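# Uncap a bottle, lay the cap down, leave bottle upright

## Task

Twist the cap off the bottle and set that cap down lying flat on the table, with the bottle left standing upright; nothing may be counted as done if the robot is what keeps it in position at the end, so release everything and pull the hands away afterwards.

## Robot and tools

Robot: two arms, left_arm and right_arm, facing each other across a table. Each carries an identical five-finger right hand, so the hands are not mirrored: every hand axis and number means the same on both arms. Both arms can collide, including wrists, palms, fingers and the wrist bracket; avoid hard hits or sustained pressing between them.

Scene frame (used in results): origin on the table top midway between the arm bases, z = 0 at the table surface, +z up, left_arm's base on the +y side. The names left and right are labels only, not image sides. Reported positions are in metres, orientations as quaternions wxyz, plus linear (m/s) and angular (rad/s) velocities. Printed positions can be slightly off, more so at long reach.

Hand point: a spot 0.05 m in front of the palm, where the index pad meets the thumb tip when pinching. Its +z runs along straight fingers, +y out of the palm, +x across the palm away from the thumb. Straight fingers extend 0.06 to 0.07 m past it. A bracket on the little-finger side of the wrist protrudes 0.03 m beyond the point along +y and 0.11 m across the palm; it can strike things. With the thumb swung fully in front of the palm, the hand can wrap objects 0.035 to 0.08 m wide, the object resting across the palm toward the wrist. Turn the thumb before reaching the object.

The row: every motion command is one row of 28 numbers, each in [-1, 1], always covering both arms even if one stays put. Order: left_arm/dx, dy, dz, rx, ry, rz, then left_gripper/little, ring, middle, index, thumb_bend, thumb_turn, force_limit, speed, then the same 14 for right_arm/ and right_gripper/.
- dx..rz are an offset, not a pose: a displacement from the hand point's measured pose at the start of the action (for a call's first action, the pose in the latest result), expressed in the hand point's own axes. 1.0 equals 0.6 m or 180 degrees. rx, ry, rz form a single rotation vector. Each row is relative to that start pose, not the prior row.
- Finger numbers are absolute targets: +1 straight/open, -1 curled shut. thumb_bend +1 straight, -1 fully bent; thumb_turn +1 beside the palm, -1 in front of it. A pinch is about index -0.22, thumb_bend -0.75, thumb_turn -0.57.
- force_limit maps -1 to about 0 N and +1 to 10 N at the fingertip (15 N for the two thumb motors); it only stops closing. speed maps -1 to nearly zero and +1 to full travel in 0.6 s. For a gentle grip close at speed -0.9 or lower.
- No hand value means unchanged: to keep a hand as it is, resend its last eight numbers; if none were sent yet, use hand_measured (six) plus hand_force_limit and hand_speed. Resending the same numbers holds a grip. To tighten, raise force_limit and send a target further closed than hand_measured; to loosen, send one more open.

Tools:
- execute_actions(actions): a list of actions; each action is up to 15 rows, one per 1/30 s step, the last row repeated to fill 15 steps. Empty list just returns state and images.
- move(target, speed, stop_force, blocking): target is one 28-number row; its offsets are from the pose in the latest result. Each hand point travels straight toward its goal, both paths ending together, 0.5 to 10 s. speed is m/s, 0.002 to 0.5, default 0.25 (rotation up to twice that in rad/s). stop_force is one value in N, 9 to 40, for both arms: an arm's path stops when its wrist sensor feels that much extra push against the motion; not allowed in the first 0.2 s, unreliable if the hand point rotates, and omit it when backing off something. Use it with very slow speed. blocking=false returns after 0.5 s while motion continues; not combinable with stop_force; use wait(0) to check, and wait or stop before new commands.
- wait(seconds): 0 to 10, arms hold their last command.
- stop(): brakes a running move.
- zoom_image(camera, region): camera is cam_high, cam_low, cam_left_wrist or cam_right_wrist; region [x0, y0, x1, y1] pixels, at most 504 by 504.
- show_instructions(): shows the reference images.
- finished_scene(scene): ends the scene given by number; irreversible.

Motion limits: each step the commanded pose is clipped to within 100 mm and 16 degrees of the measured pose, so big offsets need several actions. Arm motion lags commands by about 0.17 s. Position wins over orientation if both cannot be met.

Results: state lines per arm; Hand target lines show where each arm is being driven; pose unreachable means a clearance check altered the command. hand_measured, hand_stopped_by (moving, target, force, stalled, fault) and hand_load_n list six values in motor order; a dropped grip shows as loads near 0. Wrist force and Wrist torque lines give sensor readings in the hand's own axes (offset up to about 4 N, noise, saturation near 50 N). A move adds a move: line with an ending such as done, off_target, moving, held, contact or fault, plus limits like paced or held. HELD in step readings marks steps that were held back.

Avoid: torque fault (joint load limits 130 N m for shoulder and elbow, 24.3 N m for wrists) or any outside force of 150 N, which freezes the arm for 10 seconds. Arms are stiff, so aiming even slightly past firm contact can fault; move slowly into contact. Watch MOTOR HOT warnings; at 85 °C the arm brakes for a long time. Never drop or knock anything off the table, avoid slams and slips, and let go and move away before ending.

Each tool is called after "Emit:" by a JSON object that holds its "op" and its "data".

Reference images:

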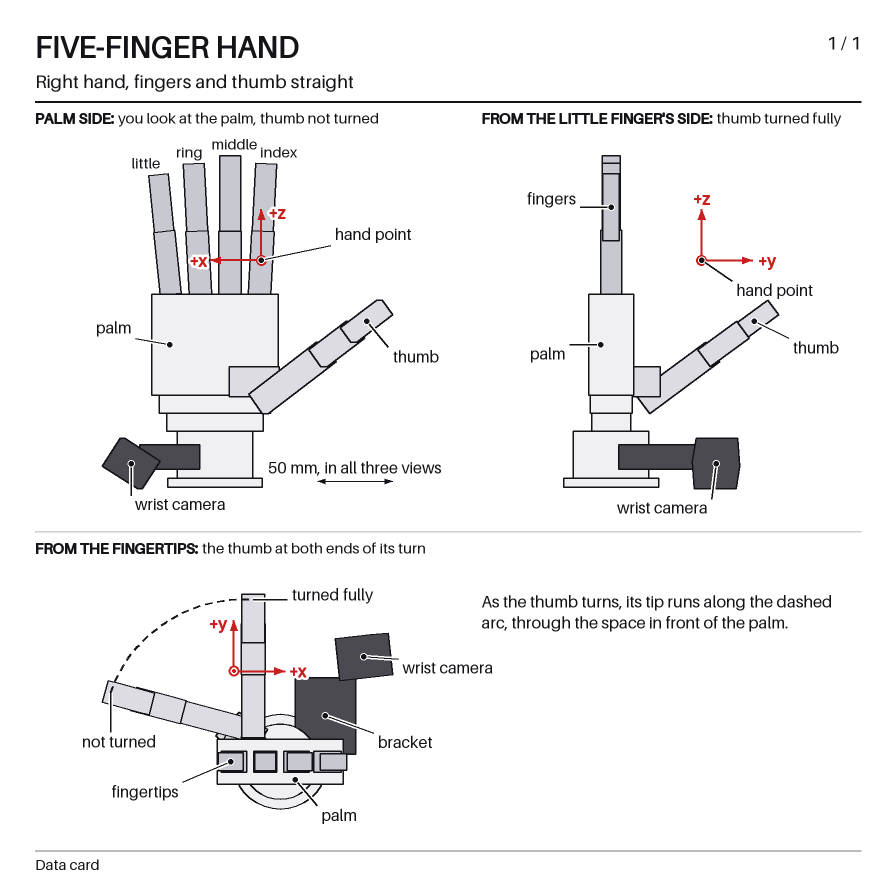

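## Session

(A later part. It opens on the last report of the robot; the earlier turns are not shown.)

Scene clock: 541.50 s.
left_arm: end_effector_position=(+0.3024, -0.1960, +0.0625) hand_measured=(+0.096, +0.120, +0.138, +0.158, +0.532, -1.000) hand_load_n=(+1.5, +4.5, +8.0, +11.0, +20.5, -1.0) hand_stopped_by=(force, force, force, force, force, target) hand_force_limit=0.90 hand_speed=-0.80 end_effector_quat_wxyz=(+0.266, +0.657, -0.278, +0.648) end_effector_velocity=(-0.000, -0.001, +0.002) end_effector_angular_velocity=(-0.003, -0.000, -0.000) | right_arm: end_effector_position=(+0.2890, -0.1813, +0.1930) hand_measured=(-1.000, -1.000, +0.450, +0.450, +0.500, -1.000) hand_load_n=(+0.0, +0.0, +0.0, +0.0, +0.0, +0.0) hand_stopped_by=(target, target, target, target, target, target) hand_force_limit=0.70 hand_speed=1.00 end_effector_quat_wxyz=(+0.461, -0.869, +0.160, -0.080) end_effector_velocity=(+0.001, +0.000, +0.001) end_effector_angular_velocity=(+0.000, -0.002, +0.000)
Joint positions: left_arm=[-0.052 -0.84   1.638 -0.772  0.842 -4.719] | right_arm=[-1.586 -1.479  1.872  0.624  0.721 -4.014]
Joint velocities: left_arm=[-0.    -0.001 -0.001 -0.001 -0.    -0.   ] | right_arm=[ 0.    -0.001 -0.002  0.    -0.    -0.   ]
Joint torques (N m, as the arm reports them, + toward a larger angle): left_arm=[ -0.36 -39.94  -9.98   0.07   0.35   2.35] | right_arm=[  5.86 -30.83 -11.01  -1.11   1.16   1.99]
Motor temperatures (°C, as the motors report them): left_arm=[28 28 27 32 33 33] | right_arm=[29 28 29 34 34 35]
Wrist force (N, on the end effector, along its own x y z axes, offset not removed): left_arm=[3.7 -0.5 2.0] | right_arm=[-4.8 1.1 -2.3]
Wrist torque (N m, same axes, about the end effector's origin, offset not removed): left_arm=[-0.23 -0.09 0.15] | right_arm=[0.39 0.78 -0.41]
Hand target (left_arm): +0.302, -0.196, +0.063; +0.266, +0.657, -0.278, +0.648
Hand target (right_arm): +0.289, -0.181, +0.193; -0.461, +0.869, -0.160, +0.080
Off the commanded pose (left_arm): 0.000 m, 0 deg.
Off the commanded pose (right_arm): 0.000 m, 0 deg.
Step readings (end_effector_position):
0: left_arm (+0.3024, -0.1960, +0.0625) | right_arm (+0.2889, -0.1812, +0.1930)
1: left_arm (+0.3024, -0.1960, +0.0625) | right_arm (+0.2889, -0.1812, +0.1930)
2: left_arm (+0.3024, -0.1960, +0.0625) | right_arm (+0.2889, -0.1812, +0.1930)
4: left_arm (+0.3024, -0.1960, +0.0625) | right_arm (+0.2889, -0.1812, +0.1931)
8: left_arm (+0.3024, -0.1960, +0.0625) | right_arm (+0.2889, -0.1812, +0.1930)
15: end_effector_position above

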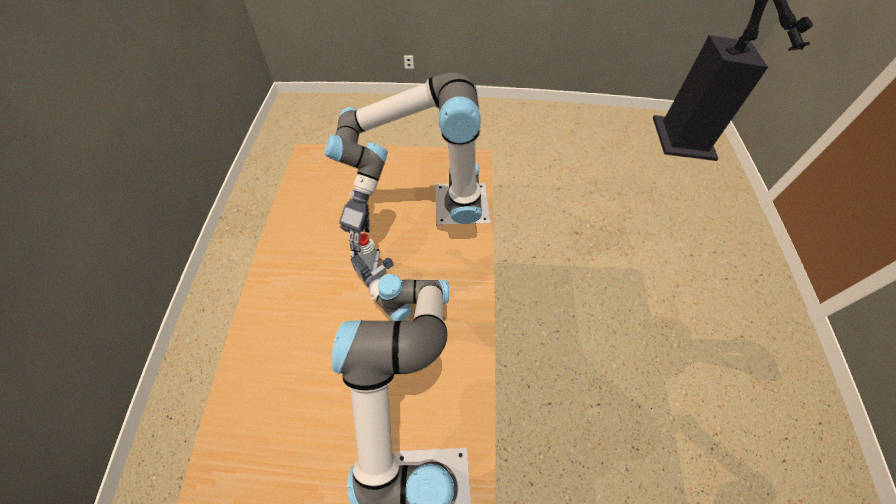

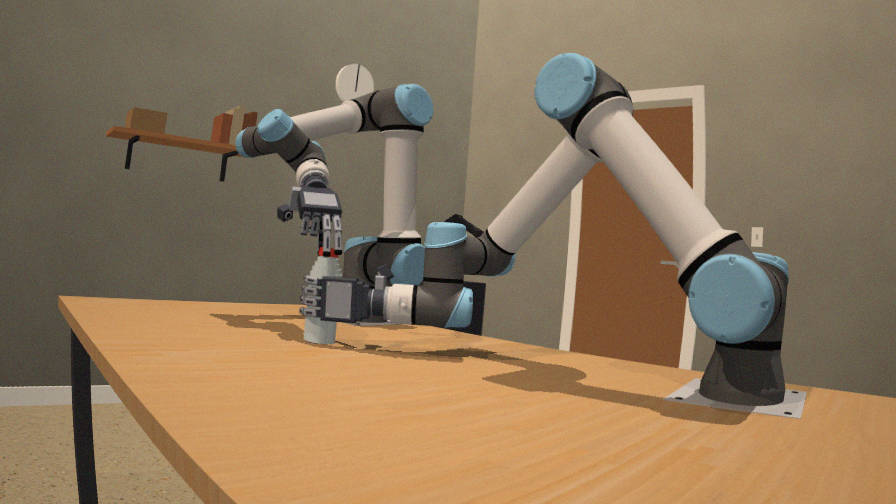

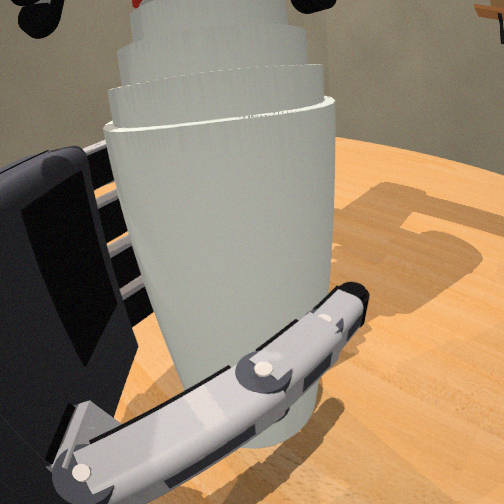

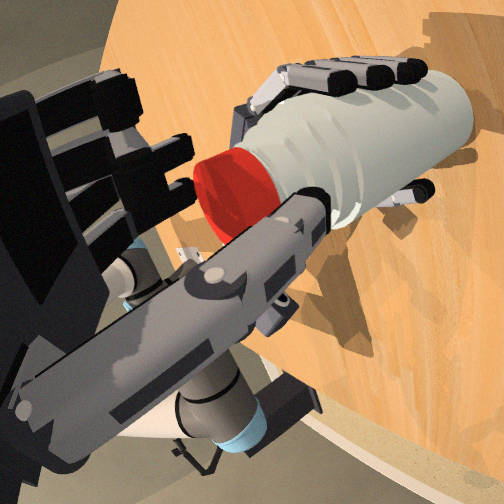

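Emit:
{"op": "move", "data": {"target": [0,0,0,0,0,0,-0.9,-0.9,-0.9,-0.9,-1,-1,0.9,-0.8, 0.003,-0.0057,0.0066,0,0.3173,0.2232,-1,-1,0.4,0.4,0.45,-1,0.7,1], "speed": 0.4}}

Emit:
{"op": "zoom_image", "data": {"camera": "cam_low", "region": [280,190,380,290]}}

Emit:
{"op": "zoom_image", "data": {"camera": "cam_high", "region": [340,210,400,260]}}

Scene clock: 555.50 s.
left_arm: end_effector_position=(+0.3024, -0.1960, +0.0625) hand_measured=(+0.096, +0.120, +0.138, +0.158, +0.532, -1.000) hand_load_n=(+1.5, +4.5, +8.0, +11.0, +20.5, -1.0) hand_stopped_by=(force, force, force, force, force, target) hand_force_limit=0.90 hand_speed=-0.80 end_effector_quat_wxyz=(+0.266, +0.657, -0.278, +0.648) end_effector_velocity=(-0.000, +0.000, -0.000) end_effector_angular_velocity=(+0.001, +0.000, +0.000) | right_arm: end_effector_position=(+0.2924, -0.1769, +0.1940) hand_measured=(-1.000, -1.000, +0.400, +0.400, +0.450, -1.000) hand_load_n=(+0.0, +0.0, +0.0, +0.0, +0.0, +0.0) hand_stopped_by=(target, target, target, target, target, target) hand_force_limit=0.70 hand_speed=1.00 end_effector_quat_wxyz=(+0.331, -0.622, +0.633, -0.320) end_effector_velocity=(+0.000, +0.000, -0.000) end_effector_angular_velocity=(-0.003, +0.003, -0.012)
Joint positions: left_arm=[-0.052 -0.84   1.638 -0.772  0.842 -4.719] | right_arm=[-0.999 -1.537  1.864  0.4    2.094 -2.699]
Joint velocities: left_arm=[-0.  0.  0.  0. -0. -0.] | right_arm=[ 0.006  0.009 -0.008  0.01   0.014  0.013]
Joint torques (N m, as the arm reports them, + toward a larger angle): left_arm=[ -0.41 -40.29  -9.92   0.03   0.42   2.12] | right_arm=[  7.65 -11.7  -25.59   3.32   2.53   2.2 ]
Motor temperatures (°C, as the motors report them): left_arm=[28 28 27 32 33 33] | right_arm=[29 28 29 34 34 35]
Wrist force (N, on the end effector, along its own x y z axes, offset not removed): left_arm=[4.4 0.6 2.4] | right_arm=[-4.8 2.4 -0.2]
Wrist torque (N m, same axes, about the end effector's origin, offset not removed): left_arm=[0.06 -0.15 0.27] | right_arm=[0.32 0.61 -0.25]
Hand target (left_arm): +0.302, -0.196, +0.063; +0.266, +0.657, -0.278, +0.648
Hand target (right_arm): +0.292, -0.177, +0.194; -0.330, +0.622, -0.633, +0.321
Off the commanded pose (left_arm): 0.000 m, 0 deg.
Off the commanded pose (right_arm): 0.000 m, 0 deg.
move: done

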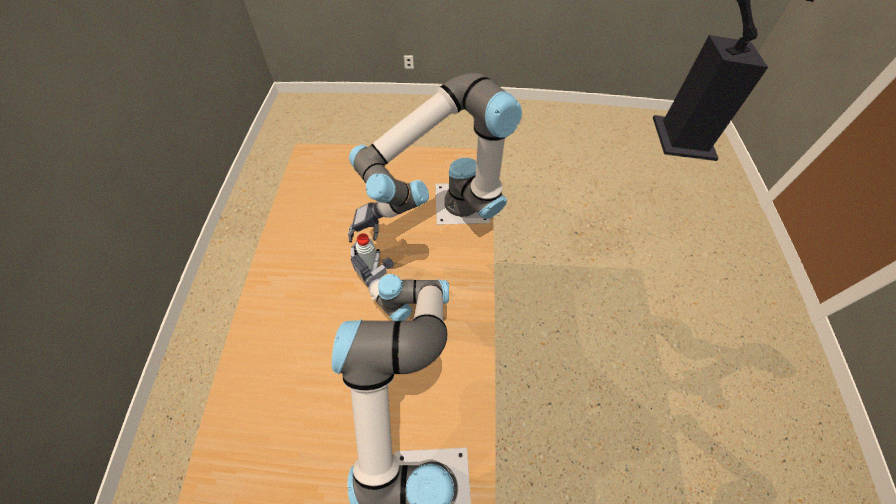

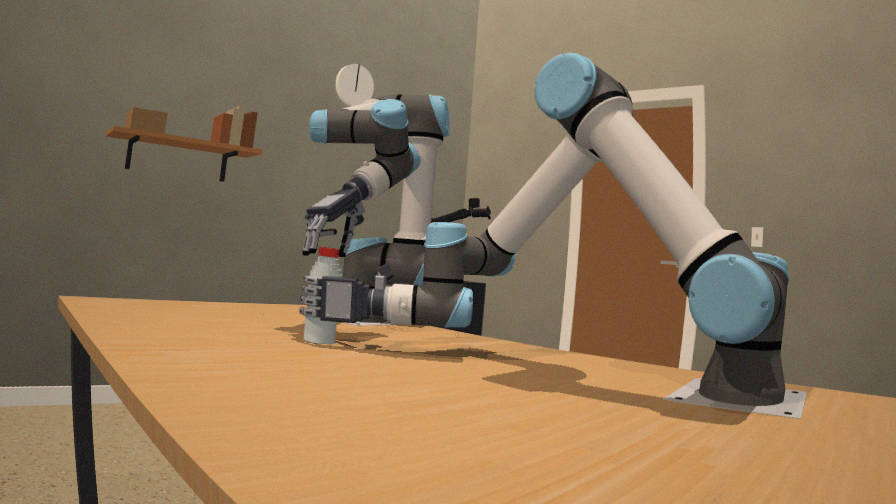

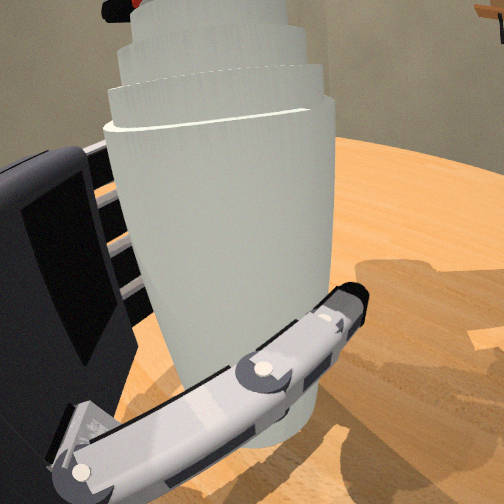

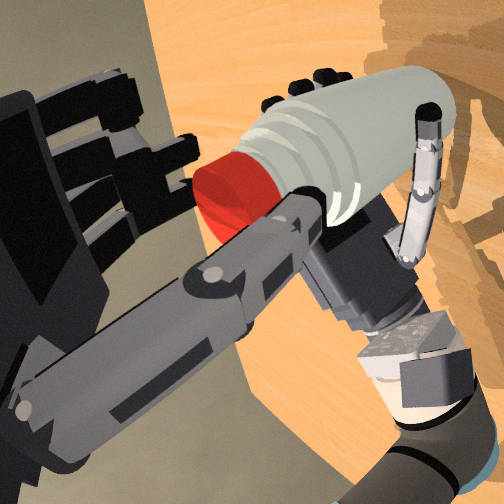

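Region (280, 190, 380, 290) of cam_low's 896x504 image, scaled by 5.040, with more detail than that image has.

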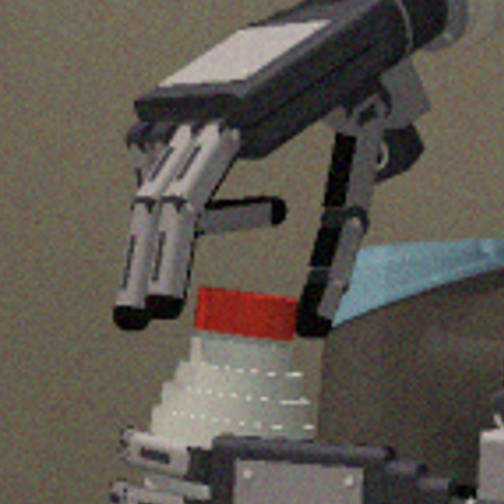

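Region (340, 210, 400, 260) of cam_high's 896x504 image, scaled by 8.400, with more detail than that image has.

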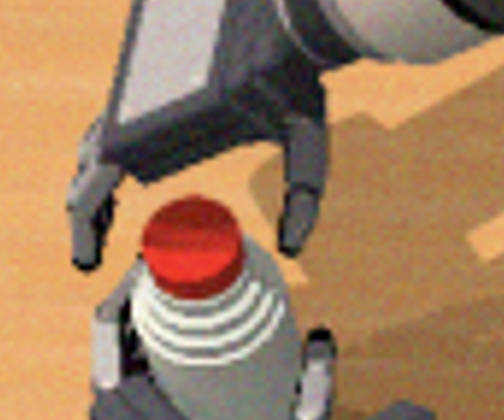

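Emit:
{"op": "execute_actions", "data": {"actions": [[[0,0,0,0,0,0,-0.9,-0.9,-0.9,-0.9,-1,-1,0.9,-0.8, 0,0,0,0,0,0,-1,-1,0.25,0.25,0.1,-1,0.7,0.5]],[[0,0,0,0,0,0,-0.9,-0.9,-0.9,-0.9,-1,-1,0.9,-0.8, -0.0,0,0,0,0,0,-1,-1,-0.7,-0.7,-0.5,-1,0.0,-0.6]],[[0,0,0,0,0,0,-0.9,-0.9,-0.9,-0.9,-1,-1,0.9,-0.8, -0.0,0,0,0,0,0,-1,-1,-0.8,-0.8,-0.6,-1,0.7,-0.8]]]}}

Emit:
{"op": "zoom_image", "data": {"camera": "cam_low", "region": [280,190,380,290]}}

Scene clock: 562.30 s.
left_arm: end_effector_position=(+0.3024, -0.1960, +0.0625) hand_measured=(+0.096, +0.120, +0.138, +0.158, +0.532, -1.000) hand_load_n=(+0.0, +1.5, +6.0, +10.5, +22.0, +2.0) hand_stopped_by=(force, force, force, force, force, target) hand_force_limit=0.90 hand_speed=-0.80 end_effector_quat_wxyz=(+0.266, +0.657, -0.278, +0.648) end_effector_velocity=(+0.000, +0.000, -0.000) end_effector_angular_velocity=(+0.000, +0.000, +0.000) | right_arm: end_effector_position=(+0.2924, -0.1768, +0.1941) hand_measured=(-1.000, -1.000, +0.104, +0.122, -0.034, -1.000) hand_load_n=(+0.0, +0.0, +12.5, +10.5, +12.0, +0.0) hand_stopped_by=(target, target, force, force, force, target) hand_force_limit=0.70 hand_speed=-0.80 end_effector_quat_wxyz=(+0.331, -0.622, +0.633, -0.320) end_effector_velocity=(-0.001, -0.000, -0.001) end_effector_angular_velocity=(-0.001, +0.001, -0.000)
Joint positions: left_arm=[-0.052 -0.84   1.638 -0.772  0.842 -4.719] | right_arm=[-0.999 -1.537  1.864  0.4    2.094 -2.699]
Joint velocities: left_arm=[ 0.  0.  0. -0. -0. -0.] | right_arm=[ 0.    -0.     0.001  0.001  0.     0.001]
Joint torques (N m, as the arm reports them, + toward a larger angle): left_arm=[  2.25 -40.39  -9.96   0.16  -2.36   2.33] | right_arm=[  0.04 -28.2  -14.12   2.6   -1.02  -2.17]
Motor temperatures (°C, as the motors report them): left_arm=[28 28 27 32 33 33] | right_arm=[29 28 29 34 34 35]
Wrist force (N, on the end effector, along its own x y z axes, offset not removed): left_arm=[8.0 4.9 -12.8] | right_arm=[3.9 -4.3 5.6]
Wrist torque (N m, same axes, about the end effector's origin, offset not removed): left_arm=[0.30 0.76 0.50] | right_arm=[0.37 -0.20 -0.18]
Hand target (left_arm): +0.302, -0.196, +0.063; +0.266, +0.657, -0.278, +0.648
Hand target (right_arm): +0.292, -0.177, +0.194; -0.331, +0.622, -0.633, +0.320
Off the commanded pose (left_arm): 0.000 m, 0 deg.
Off the commanded pose (right_arm): 0.000 m, 0 deg.
Step readings (end_effector_position; steps 1 to 15: 1st action; 16 to 30: 2nd action; 31 to 45: 3rd action):
0: left_arm (+0.3024, -0.1960, +0.0625) | right_arm (+0.2924, -0.1768, +0.1940)
1: left_arm (+0.3024, -0.1960, +0.0625) | right_arm (+0.2924, -0.1768, +0.1940)
2: left_arm (+0.3024, -0.1960, +0.0625) | right_arm (+0.2924, -0.1768, +0.1940)
4: left_arm (+0.3024, -0.1960, +0.0625) | right_arm (+0.2923, -0.1768, +0.1940)
8: left_arm (+0.3024, -0.1960, +0.0625) | right_arm (+0.2924, -0.1768, +0.1940)
15: left_arm (+0.3024, -0.1960, +0.0625) | right_arm (+0.2924, -0.1768, +0.1940)
16: left_arm (+0.3024, -0.1960, +0.0625) | right_arm (+0.2924, -0.1768, +0.1940)
17: left_arm (+0.3024, -0.1960, +0.0625) | right_arm (+0.2924, -0.1768, +0.1940)
19: left_arm (+0.3024, -0.1960, +0.0625) | right_arm (+0.2924, -0.1768, +0.1940)
23: left_arm (+0.3024, -0.1960, +0.0625) | right_arm (+0.2924, -0.1768, +0.1941)
30: left_arm (+0.3024, -0.1960, +0.0625) | right_arm (+0.2924, -0.1768, +0.1941)
31: left_arm (+0.3024, -0.1960, +0.0625) | right_arm (+0.2924, -0.1768, +0.1941)
32: left_arm (+0.3024, -0.1960, +0.0625) | right_arm (+0.2924, -0.1768, +0.1941)
34: left_arm (+0.3024, -0.1960, +0.0625) | right_arm (+0.2924, -0.1768, +0.1941)
38: left_arm (+0.3024, -0.1960, +0.0625) | right_arm (+0.2924, -0.1768, +0.1941)
45: end_effector_position above

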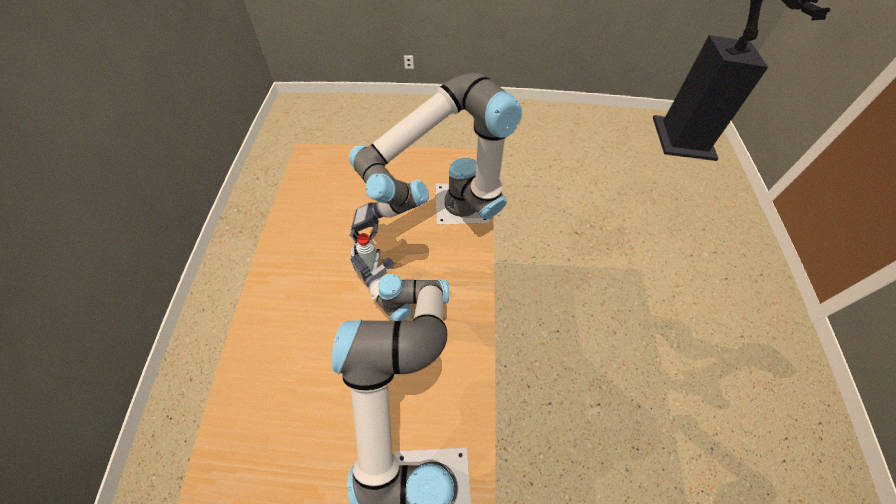

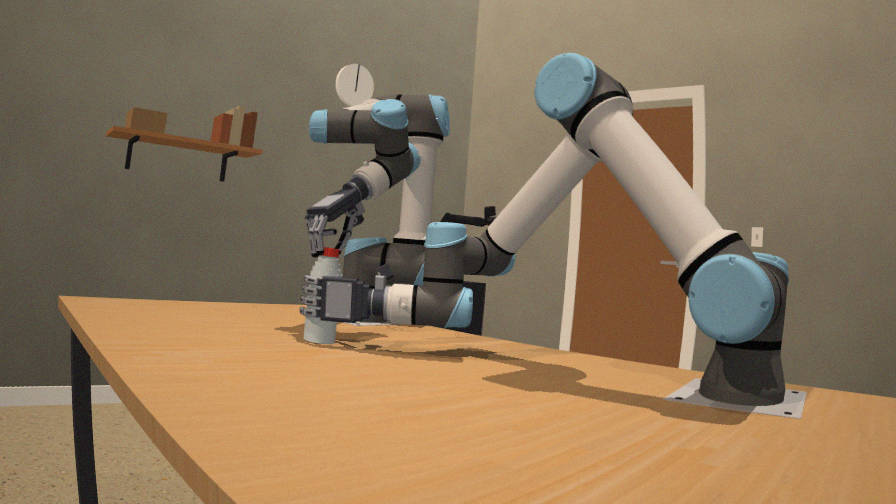

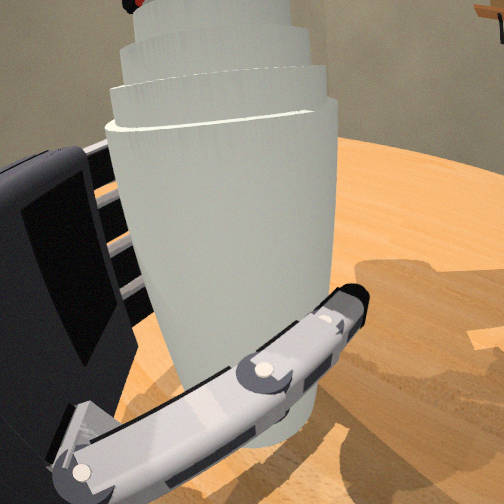

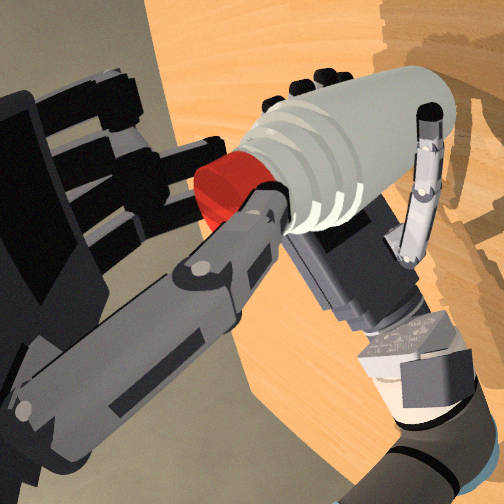

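Region (280, 190, 380, 290) of cam_low's 896x504 image, scaled by 5.040, with more detail than that image has.

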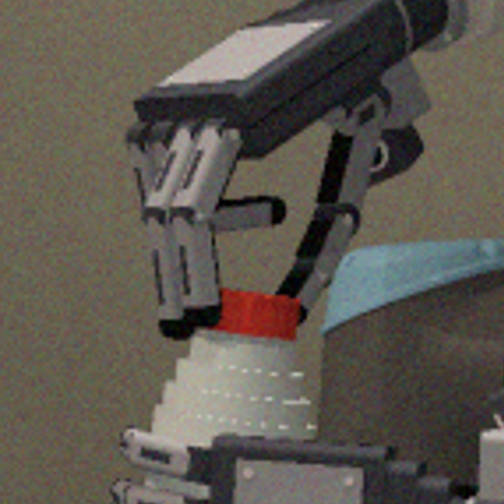

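Emit:
{"op": "move", "data": {"target": [0,0,0,0,0,0,-0.9,-0.9,-0.9,-0.9,-1,-1,0.9,-0.8, 0.01,-0.002,-0.0014,0,-0.3173,-0.2232,-1,-1,-0.8,-0.8,-0.6,-1,0.7,-0.8], "speed": 0.2}}

Emit:
{"op": "execute_actions", "data": {"actions": [[[0,0,0,0,0,0,-0.9,-0.9,-0.9,-0.9,-1,-1,0.9,-0.8, 0,0,0,0,0,0,-1,-1,0.4,0.4,0.45,-1,0.7,1]]]}}

Emit:
{"op": "zoom_image", "data": {"camera": "cam_low", "region": [280,190,380,290]}}

Scene clock: 569.40 s.
left_arm: end_effector_position=(+0.3024, -0.1960, +0.0625) hand_measured=(+0.098, +0.120, +0.138, +0.158, +0.532, -1.000) hand_load_n=(+4.0, +6.0, +8.0, +10.5, +20.5, -2.0) hand_stopped_by=(force, force, force, force, force, target) hand_force_limit=0.90 hand_speed=-0.80 end_effector_quat_wxyz=(+0.266, +0.657, -0.278, +0.648) end_effector_velocity=(-0.000, +0.000, -0.000) end_effector_angular_velocity=(+0.002, +0.000, +0.000) | right_arm: end_effector_position=(+0.2925, -0.1830, +0.1950) hand_measured=(-1.000, -1.000, +0.104, +0.122, -0.034, -1.000) hand_load_n=(+0.0, +0.0, +4.0, +10.5, +10.0, +3.0) hand_stopped_by=(target, target, force, force, force, target) hand_force_limit=0.70 hand_speed=-0.80 end_effector_quat_wxyz=(+0.462, -0.869, +0.160, -0.081) end_effector_velocity=(-0.000, -0.000, -0.000) end_effector_angular_velocity=(-0.001, +0.002, +0.015)
Joint positions: left_arm=[-0.052 -0.84   1.638 -0.772  0.842 -4.719] | right_arm=[-1.593 -1.474  1.863  0.634  0.717 -4.022]
Joint velocities: left_arm=[-0.    -0.     0.     0.002 -0.    -0.   ] | right_arm=[-0.002  0.009 -0.006  0.016 -0.008 -0.022]
Joint torques (N m, as the arm reports them, + toward a larger angle): left_arm=[  1.77 -39.04 -10.05   0.08   0.64   2.33] | right_arm=[ -6.17 -12.67 -25.6    2.61  -1.77  -2.62]
Motor temperatures (°C, as the motors report them): left_arm=[28 28 27 32 33 33] | right_arm=[29 28 29 34 34 35]
Wrist force (N, on the end effector, along its own x y z axes, offset not removed): left_arm=[1.7 -2.9 1.4] | right_arm=[-6.6 -1.2 4.1]
Wrist torque (N m, same axes, about the end effector's origin, offset not removed): left_arm=[-0.15 -0.80 0.11] | right_arm=[-0.21 0.30 -0.08]
Hand target (left_arm): +0.302, -0.196, +0.063; +0.266, +0.657, -0.278, +0.648
Hand target (right_arm): +0.292, -0.183, +0.195; -0.462, +0.869, -0.159, +0.080
Off the commanded pose (left_arm): 0.000 m, 0 deg.
Off the commanded pose (right_arm): 0.000 m, 0 deg.
move: done

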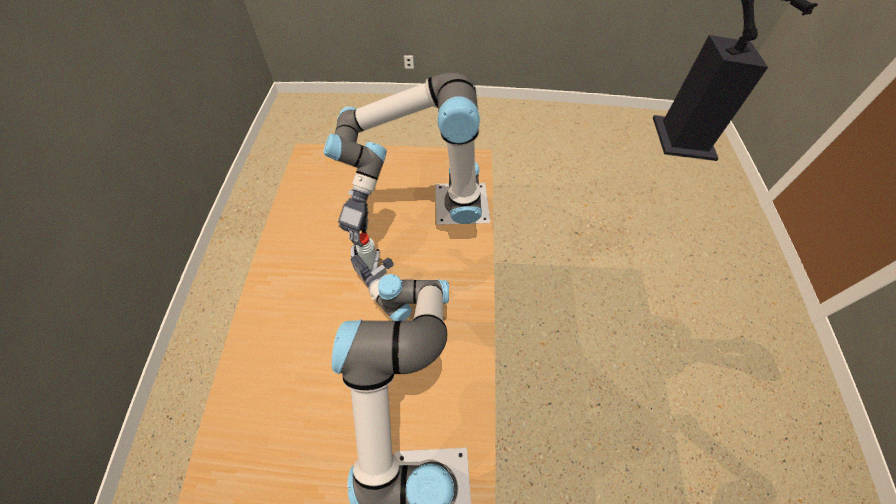

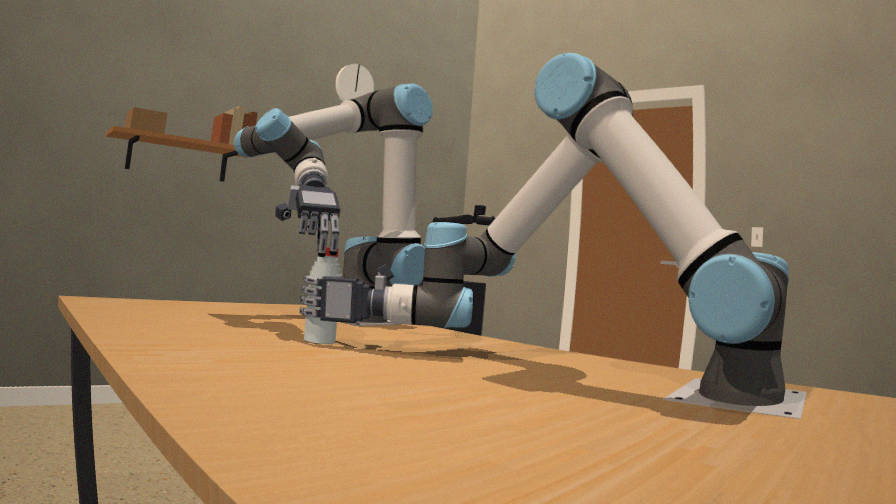

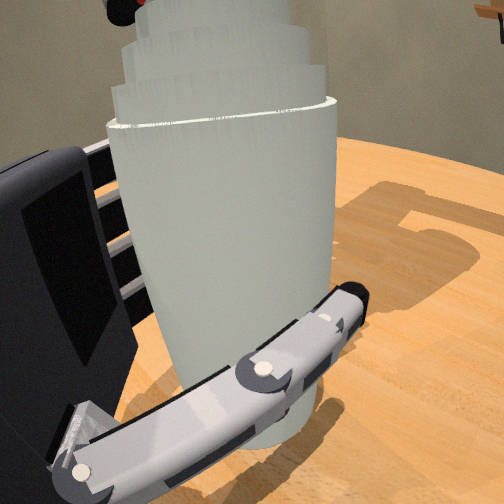

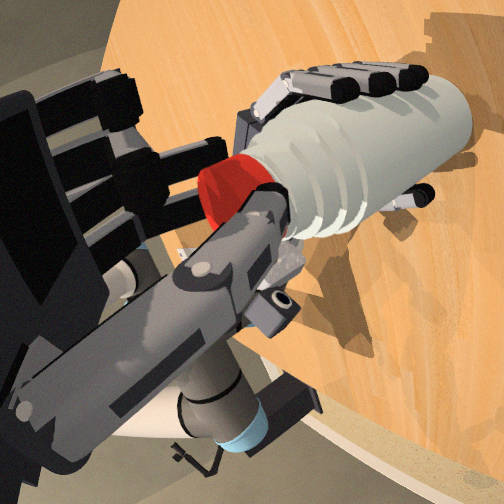

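Scene clock: 569.90 s.
left_arm: end_effector_position=(+0.3024, -0.1960, +0.0625) hand_measured=(+0.098, +0.120, +0.138, +0.158, +0.532, -1.000) hand_load_n=(+1.5, +4.0, +8.0, +11.0, +20.5, +0.5) hand_stopped_by=(force, force, force, force, force, target) hand_force_limit=0.90 hand_speed=-0.80 end_effector_quat_wxyz=(+0.266, +0.657, -0.278, +0.648) end_effector_velocity=(-0.000, +0.000, +0.000) end_effector_angular_velocity=(+0.001, +0.000, +0.000) | right_arm: end_effector_position=(+0.2925, -0.1830, +0.1950) hand_measured=(-1.000, -1.000, +0.400, +0.400, +0.450, -1.000) hand_load_n=(+0.0, +0.0, +0.0, +0.0, +0.0, +0.0) hand_stopped_by=(target, target, target, target, target, target) hand_force_limit=0.70 hand_speed=1.00 end_effector_quat_wxyz=(+0.462, -0.869, +0.160, -0.081) end_effector_velocity=(+0.001, -0.000, +0.000) end_effector_angular_velocity=(-0.001, -0.002, -0.001)
Joint positions: left_arm=[-0.052 -0.84   1.638 -0.772  0.842 -4.719] | right_arm=[-1.593 -1.474  1.863  0.634  0.717 -4.022]
Joint velocities: left_arm=[-0.    -0.001  0.001  0.002 -0.    -0.   ] | right_arm=[-0.    -0.001 -0.001 -0.001  0.002  0.   ]
Joint torques (N m, as the arm reports them, + toward a larger angle): left_arm=[  1.8  -40.33  -9.89   0.07   0.55   2.29] | right_arm=[  2.28 -30.67 -11.28  -0.88   0.92   2.04]
Motor temperatures (°C, as the motors report them): left_arm=[28 28 27 32 33 33] | right_arm=[29 28 29 34 34 35]
Wrist force (N, on the end effector, along its own x y z axes, offset not removed): left_arm=[0.0 -1.5 -3.7] | right_arm=[0.3 -0.5 -3.4]
Wrist torque (N m, same axes, about the end effector's origin, offset not removed): left_arm=[0.10 0.24 0.18] | right_arm=[-0.02 -0.12 -0.05]
Hand target (left_arm): +0.302, -0.196, +0.063; +0.266, +0.657, -0.278, +0.648
Hand target (right_arm): +0.292, -0.183, +0.195; -0.462, +0.869, -0.160, +0.081
Off the commanded pose (left_arm): 0.000 m, 0 deg.
Off the commanded pose (right_arm): 0.000 m, 0 deg.
Step readings (end_effector_position):
0: left_arm (+0.3024, -0.1960, +0.0625) | right_arm (+0.2925, -0.1830, +0.1950)
1: left_arm (+0.3024, -0.1960, +0.0625) | right_arm (+0.2925, -0.1830, +0.1950)
2: left_arm (+0.3024, -0.1960, +0.0625) | right_arm (+0.2925, -0.1830, +0.1950)
4: left_arm (+0.3024, -0.1960, +0.0625) | right_arm (+0.2925, -0.1830, +0.1950)
8: left_arm (+0.3024, -0.1960, +0.0625) | right_arm (+0.2925, -0.1830, +0.1950)
15: end_effector_position above

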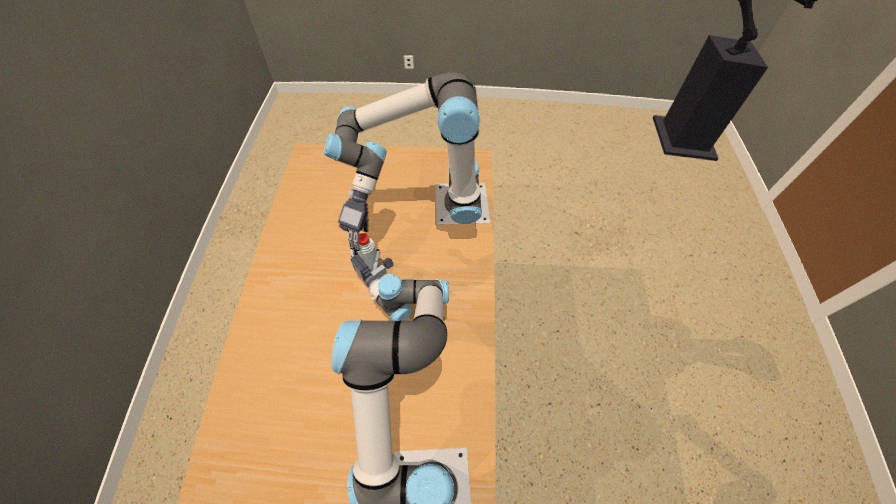

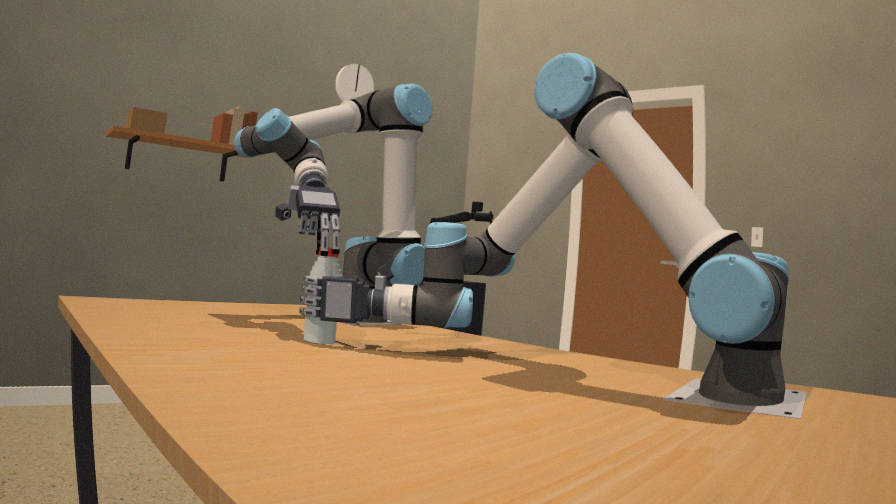

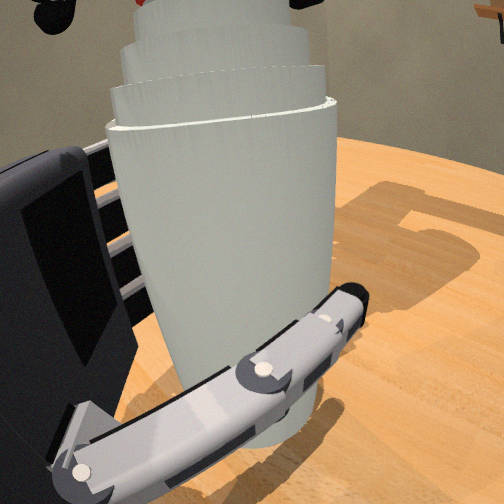

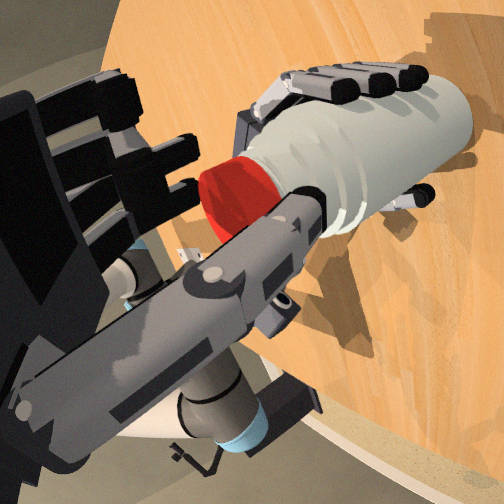

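Region (280, 190, 380, 290) of cam_low's 896x504 image, scaled by 5.040, with more detail than that image has.

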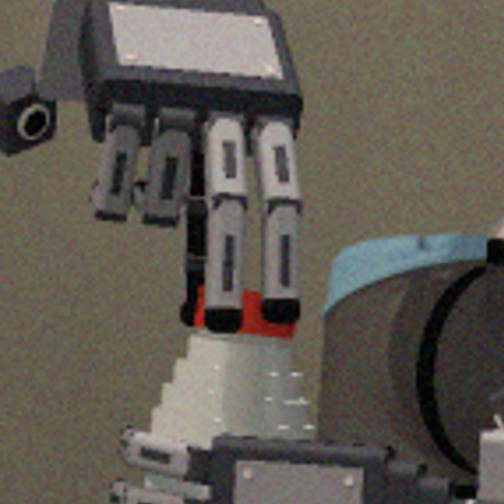

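Emit:
{"op": "move", "data": {"target": [0,0,0,0,0,0,-0.9,-0.9,-0.9,-0.9,-1,-1,0.9,-0.8, -0.0008,-0.0068,0.0067,0,0.3173,0.2232,-1,-1,0.38,0.38,0.4,-1,0.7,1], "speed": 0.4}}

Emit:
{"op": "zoom_image", "data": {"camera": "cam_low", "region": [280,190,380,290]}}

Emit:
{"op": "zoom_image", "data": {"camera": "cam_high", "region": [340,210,400,260]}}

Scene clock: 577.53 s.
left_arm: end_effector_position=(+0.3024, -0.1960, +0.0625) hand_measured=(+0.098, +0.120, +0.138, +0.158, +0.532, -1.000) hand_load_n=(+1.5, +4.0, +8.0, +11.0, +20.5, +0.5) hand_stopped_by=(force, force, force, force, force, target) hand_force_limit=0.90 hand_speed=-0.80 end_effector_quat_wxyz=(+0.266, +0.657, -0.278, +0.648) end_effector_velocity=(-0.000, -0.000, +0.000) end_effector_angular_velocity=(-0.002, +0.000, -0.000) | right_arm: end_effector_position=(+0.2940, -0.1775, +0.1966) hand_measured=(-1.000, -1.000, +0.380, +0.380, +0.400, -1.000) hand_load_n=(+0.0, +0.0, +0.0, +0.0, +0.0, +0.0) hand_stopped_by=(target, target, target, target, target, target) hand_force_limit=0.70 hand_speed=1.00 end_effector_quat_wxyz=(+0.331, -0.622, +0.633, -0.321) end_effector_velocity=(-0.000, +0.000, -0.000) end_effector_angular_velocity=(-0.003, +0.003, -0.012)
Joint positions: left_arm=[-0.052 -0.84   1.638 -0.772  0.842 -4.719] | right_arm=[-1.004 -1.539  1.859  0.405  2.091 -2.702]
Joint velocities: left_arm=[-0.     0.    -0.    -0.002  0.    -0.   ] | right_arm=[ 0.007  0.008 -0.007  0.01   0.014  0.014]
Joint torques (N m, as the arm reports them, + toward a larger angle): left_arm=[  1.85 -39.33 -10.28  -0.12   0.68   2.54] | right_arm=[  9.14 -11.16 -25.93   3.08   3.2    1.84]
Motor temperatures (°C, as the motors report them): left_arm=[28 28 27 32 33 33] | right_arm=[29 28 29 34 34 35]
Wrist force (N, on the end effector, along its own x y z axes, offset not removed): left_arm=[2.2 0.1 1.3] | right_arm=[-1.5 0.7 0.4]
Wrist torque (N m, same axes, about the end effector's origin, offset not removed): left_arm=[-0.11 -0.18 0.30] | right_arm=[0.10 0.12 -0.14]
Hand target (left_arm): +0.302, -0.196, +0.063; +0.266, +0.657, -0.278, +0.648
Hand target (right_arm): +0.294, -0.177, +0.197; -0.331, +0.622, -0.633, +0.321
Off the commanded pose (left_arm): 0.000 m, 0 deg.
Off the commanded pose (right_arm): 0.000 m, 0 deg.
move: done

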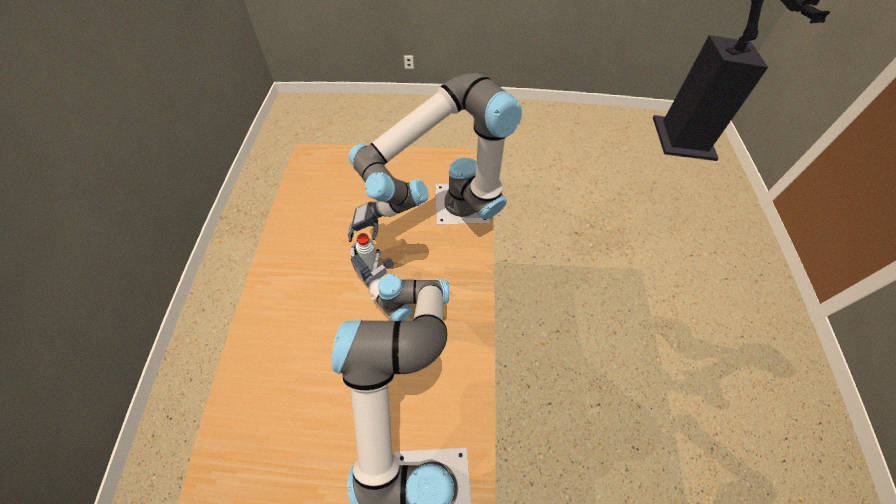

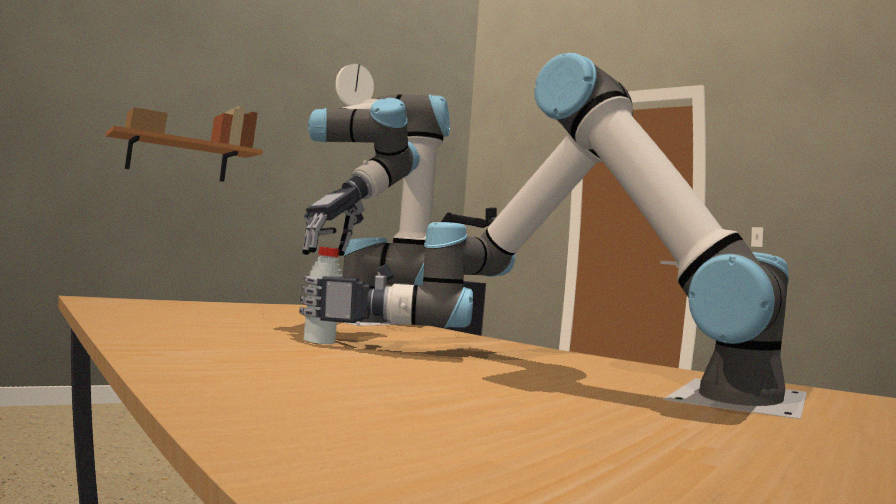

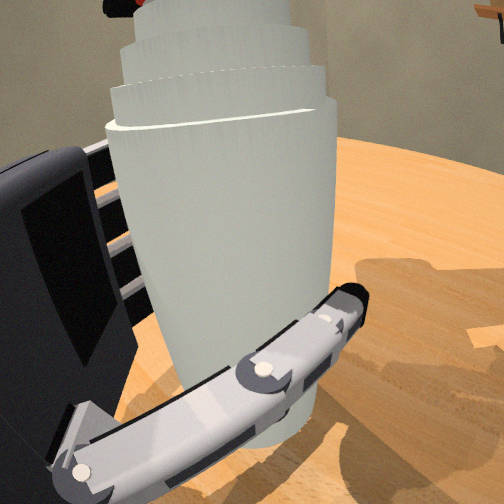

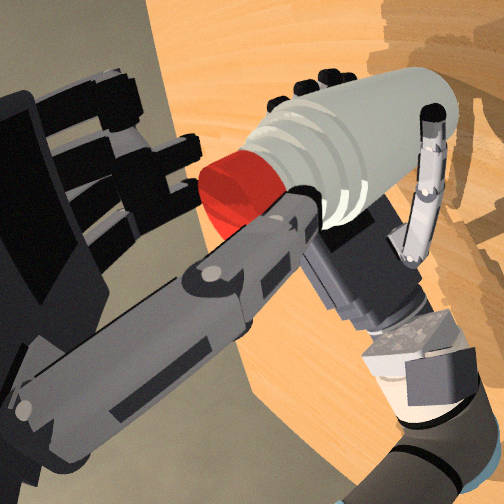

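Region (280, 190, 380, 290) of cam_low's 896x504 image, scaled by 5.040, with more detail than that image has.

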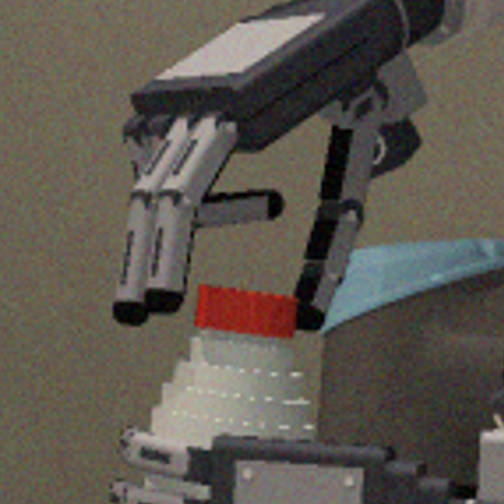

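Region (340, 210, 400, 260) of cam_high's 896x504 image, scaled by 8.400, with more detail than that image has.

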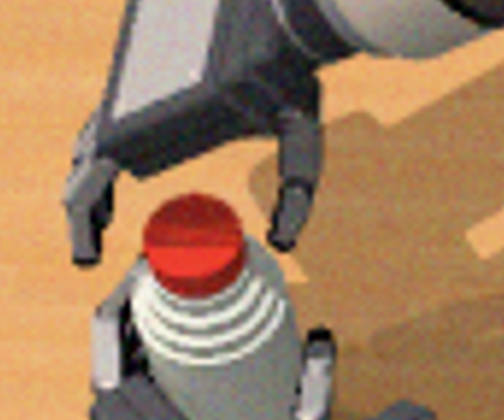

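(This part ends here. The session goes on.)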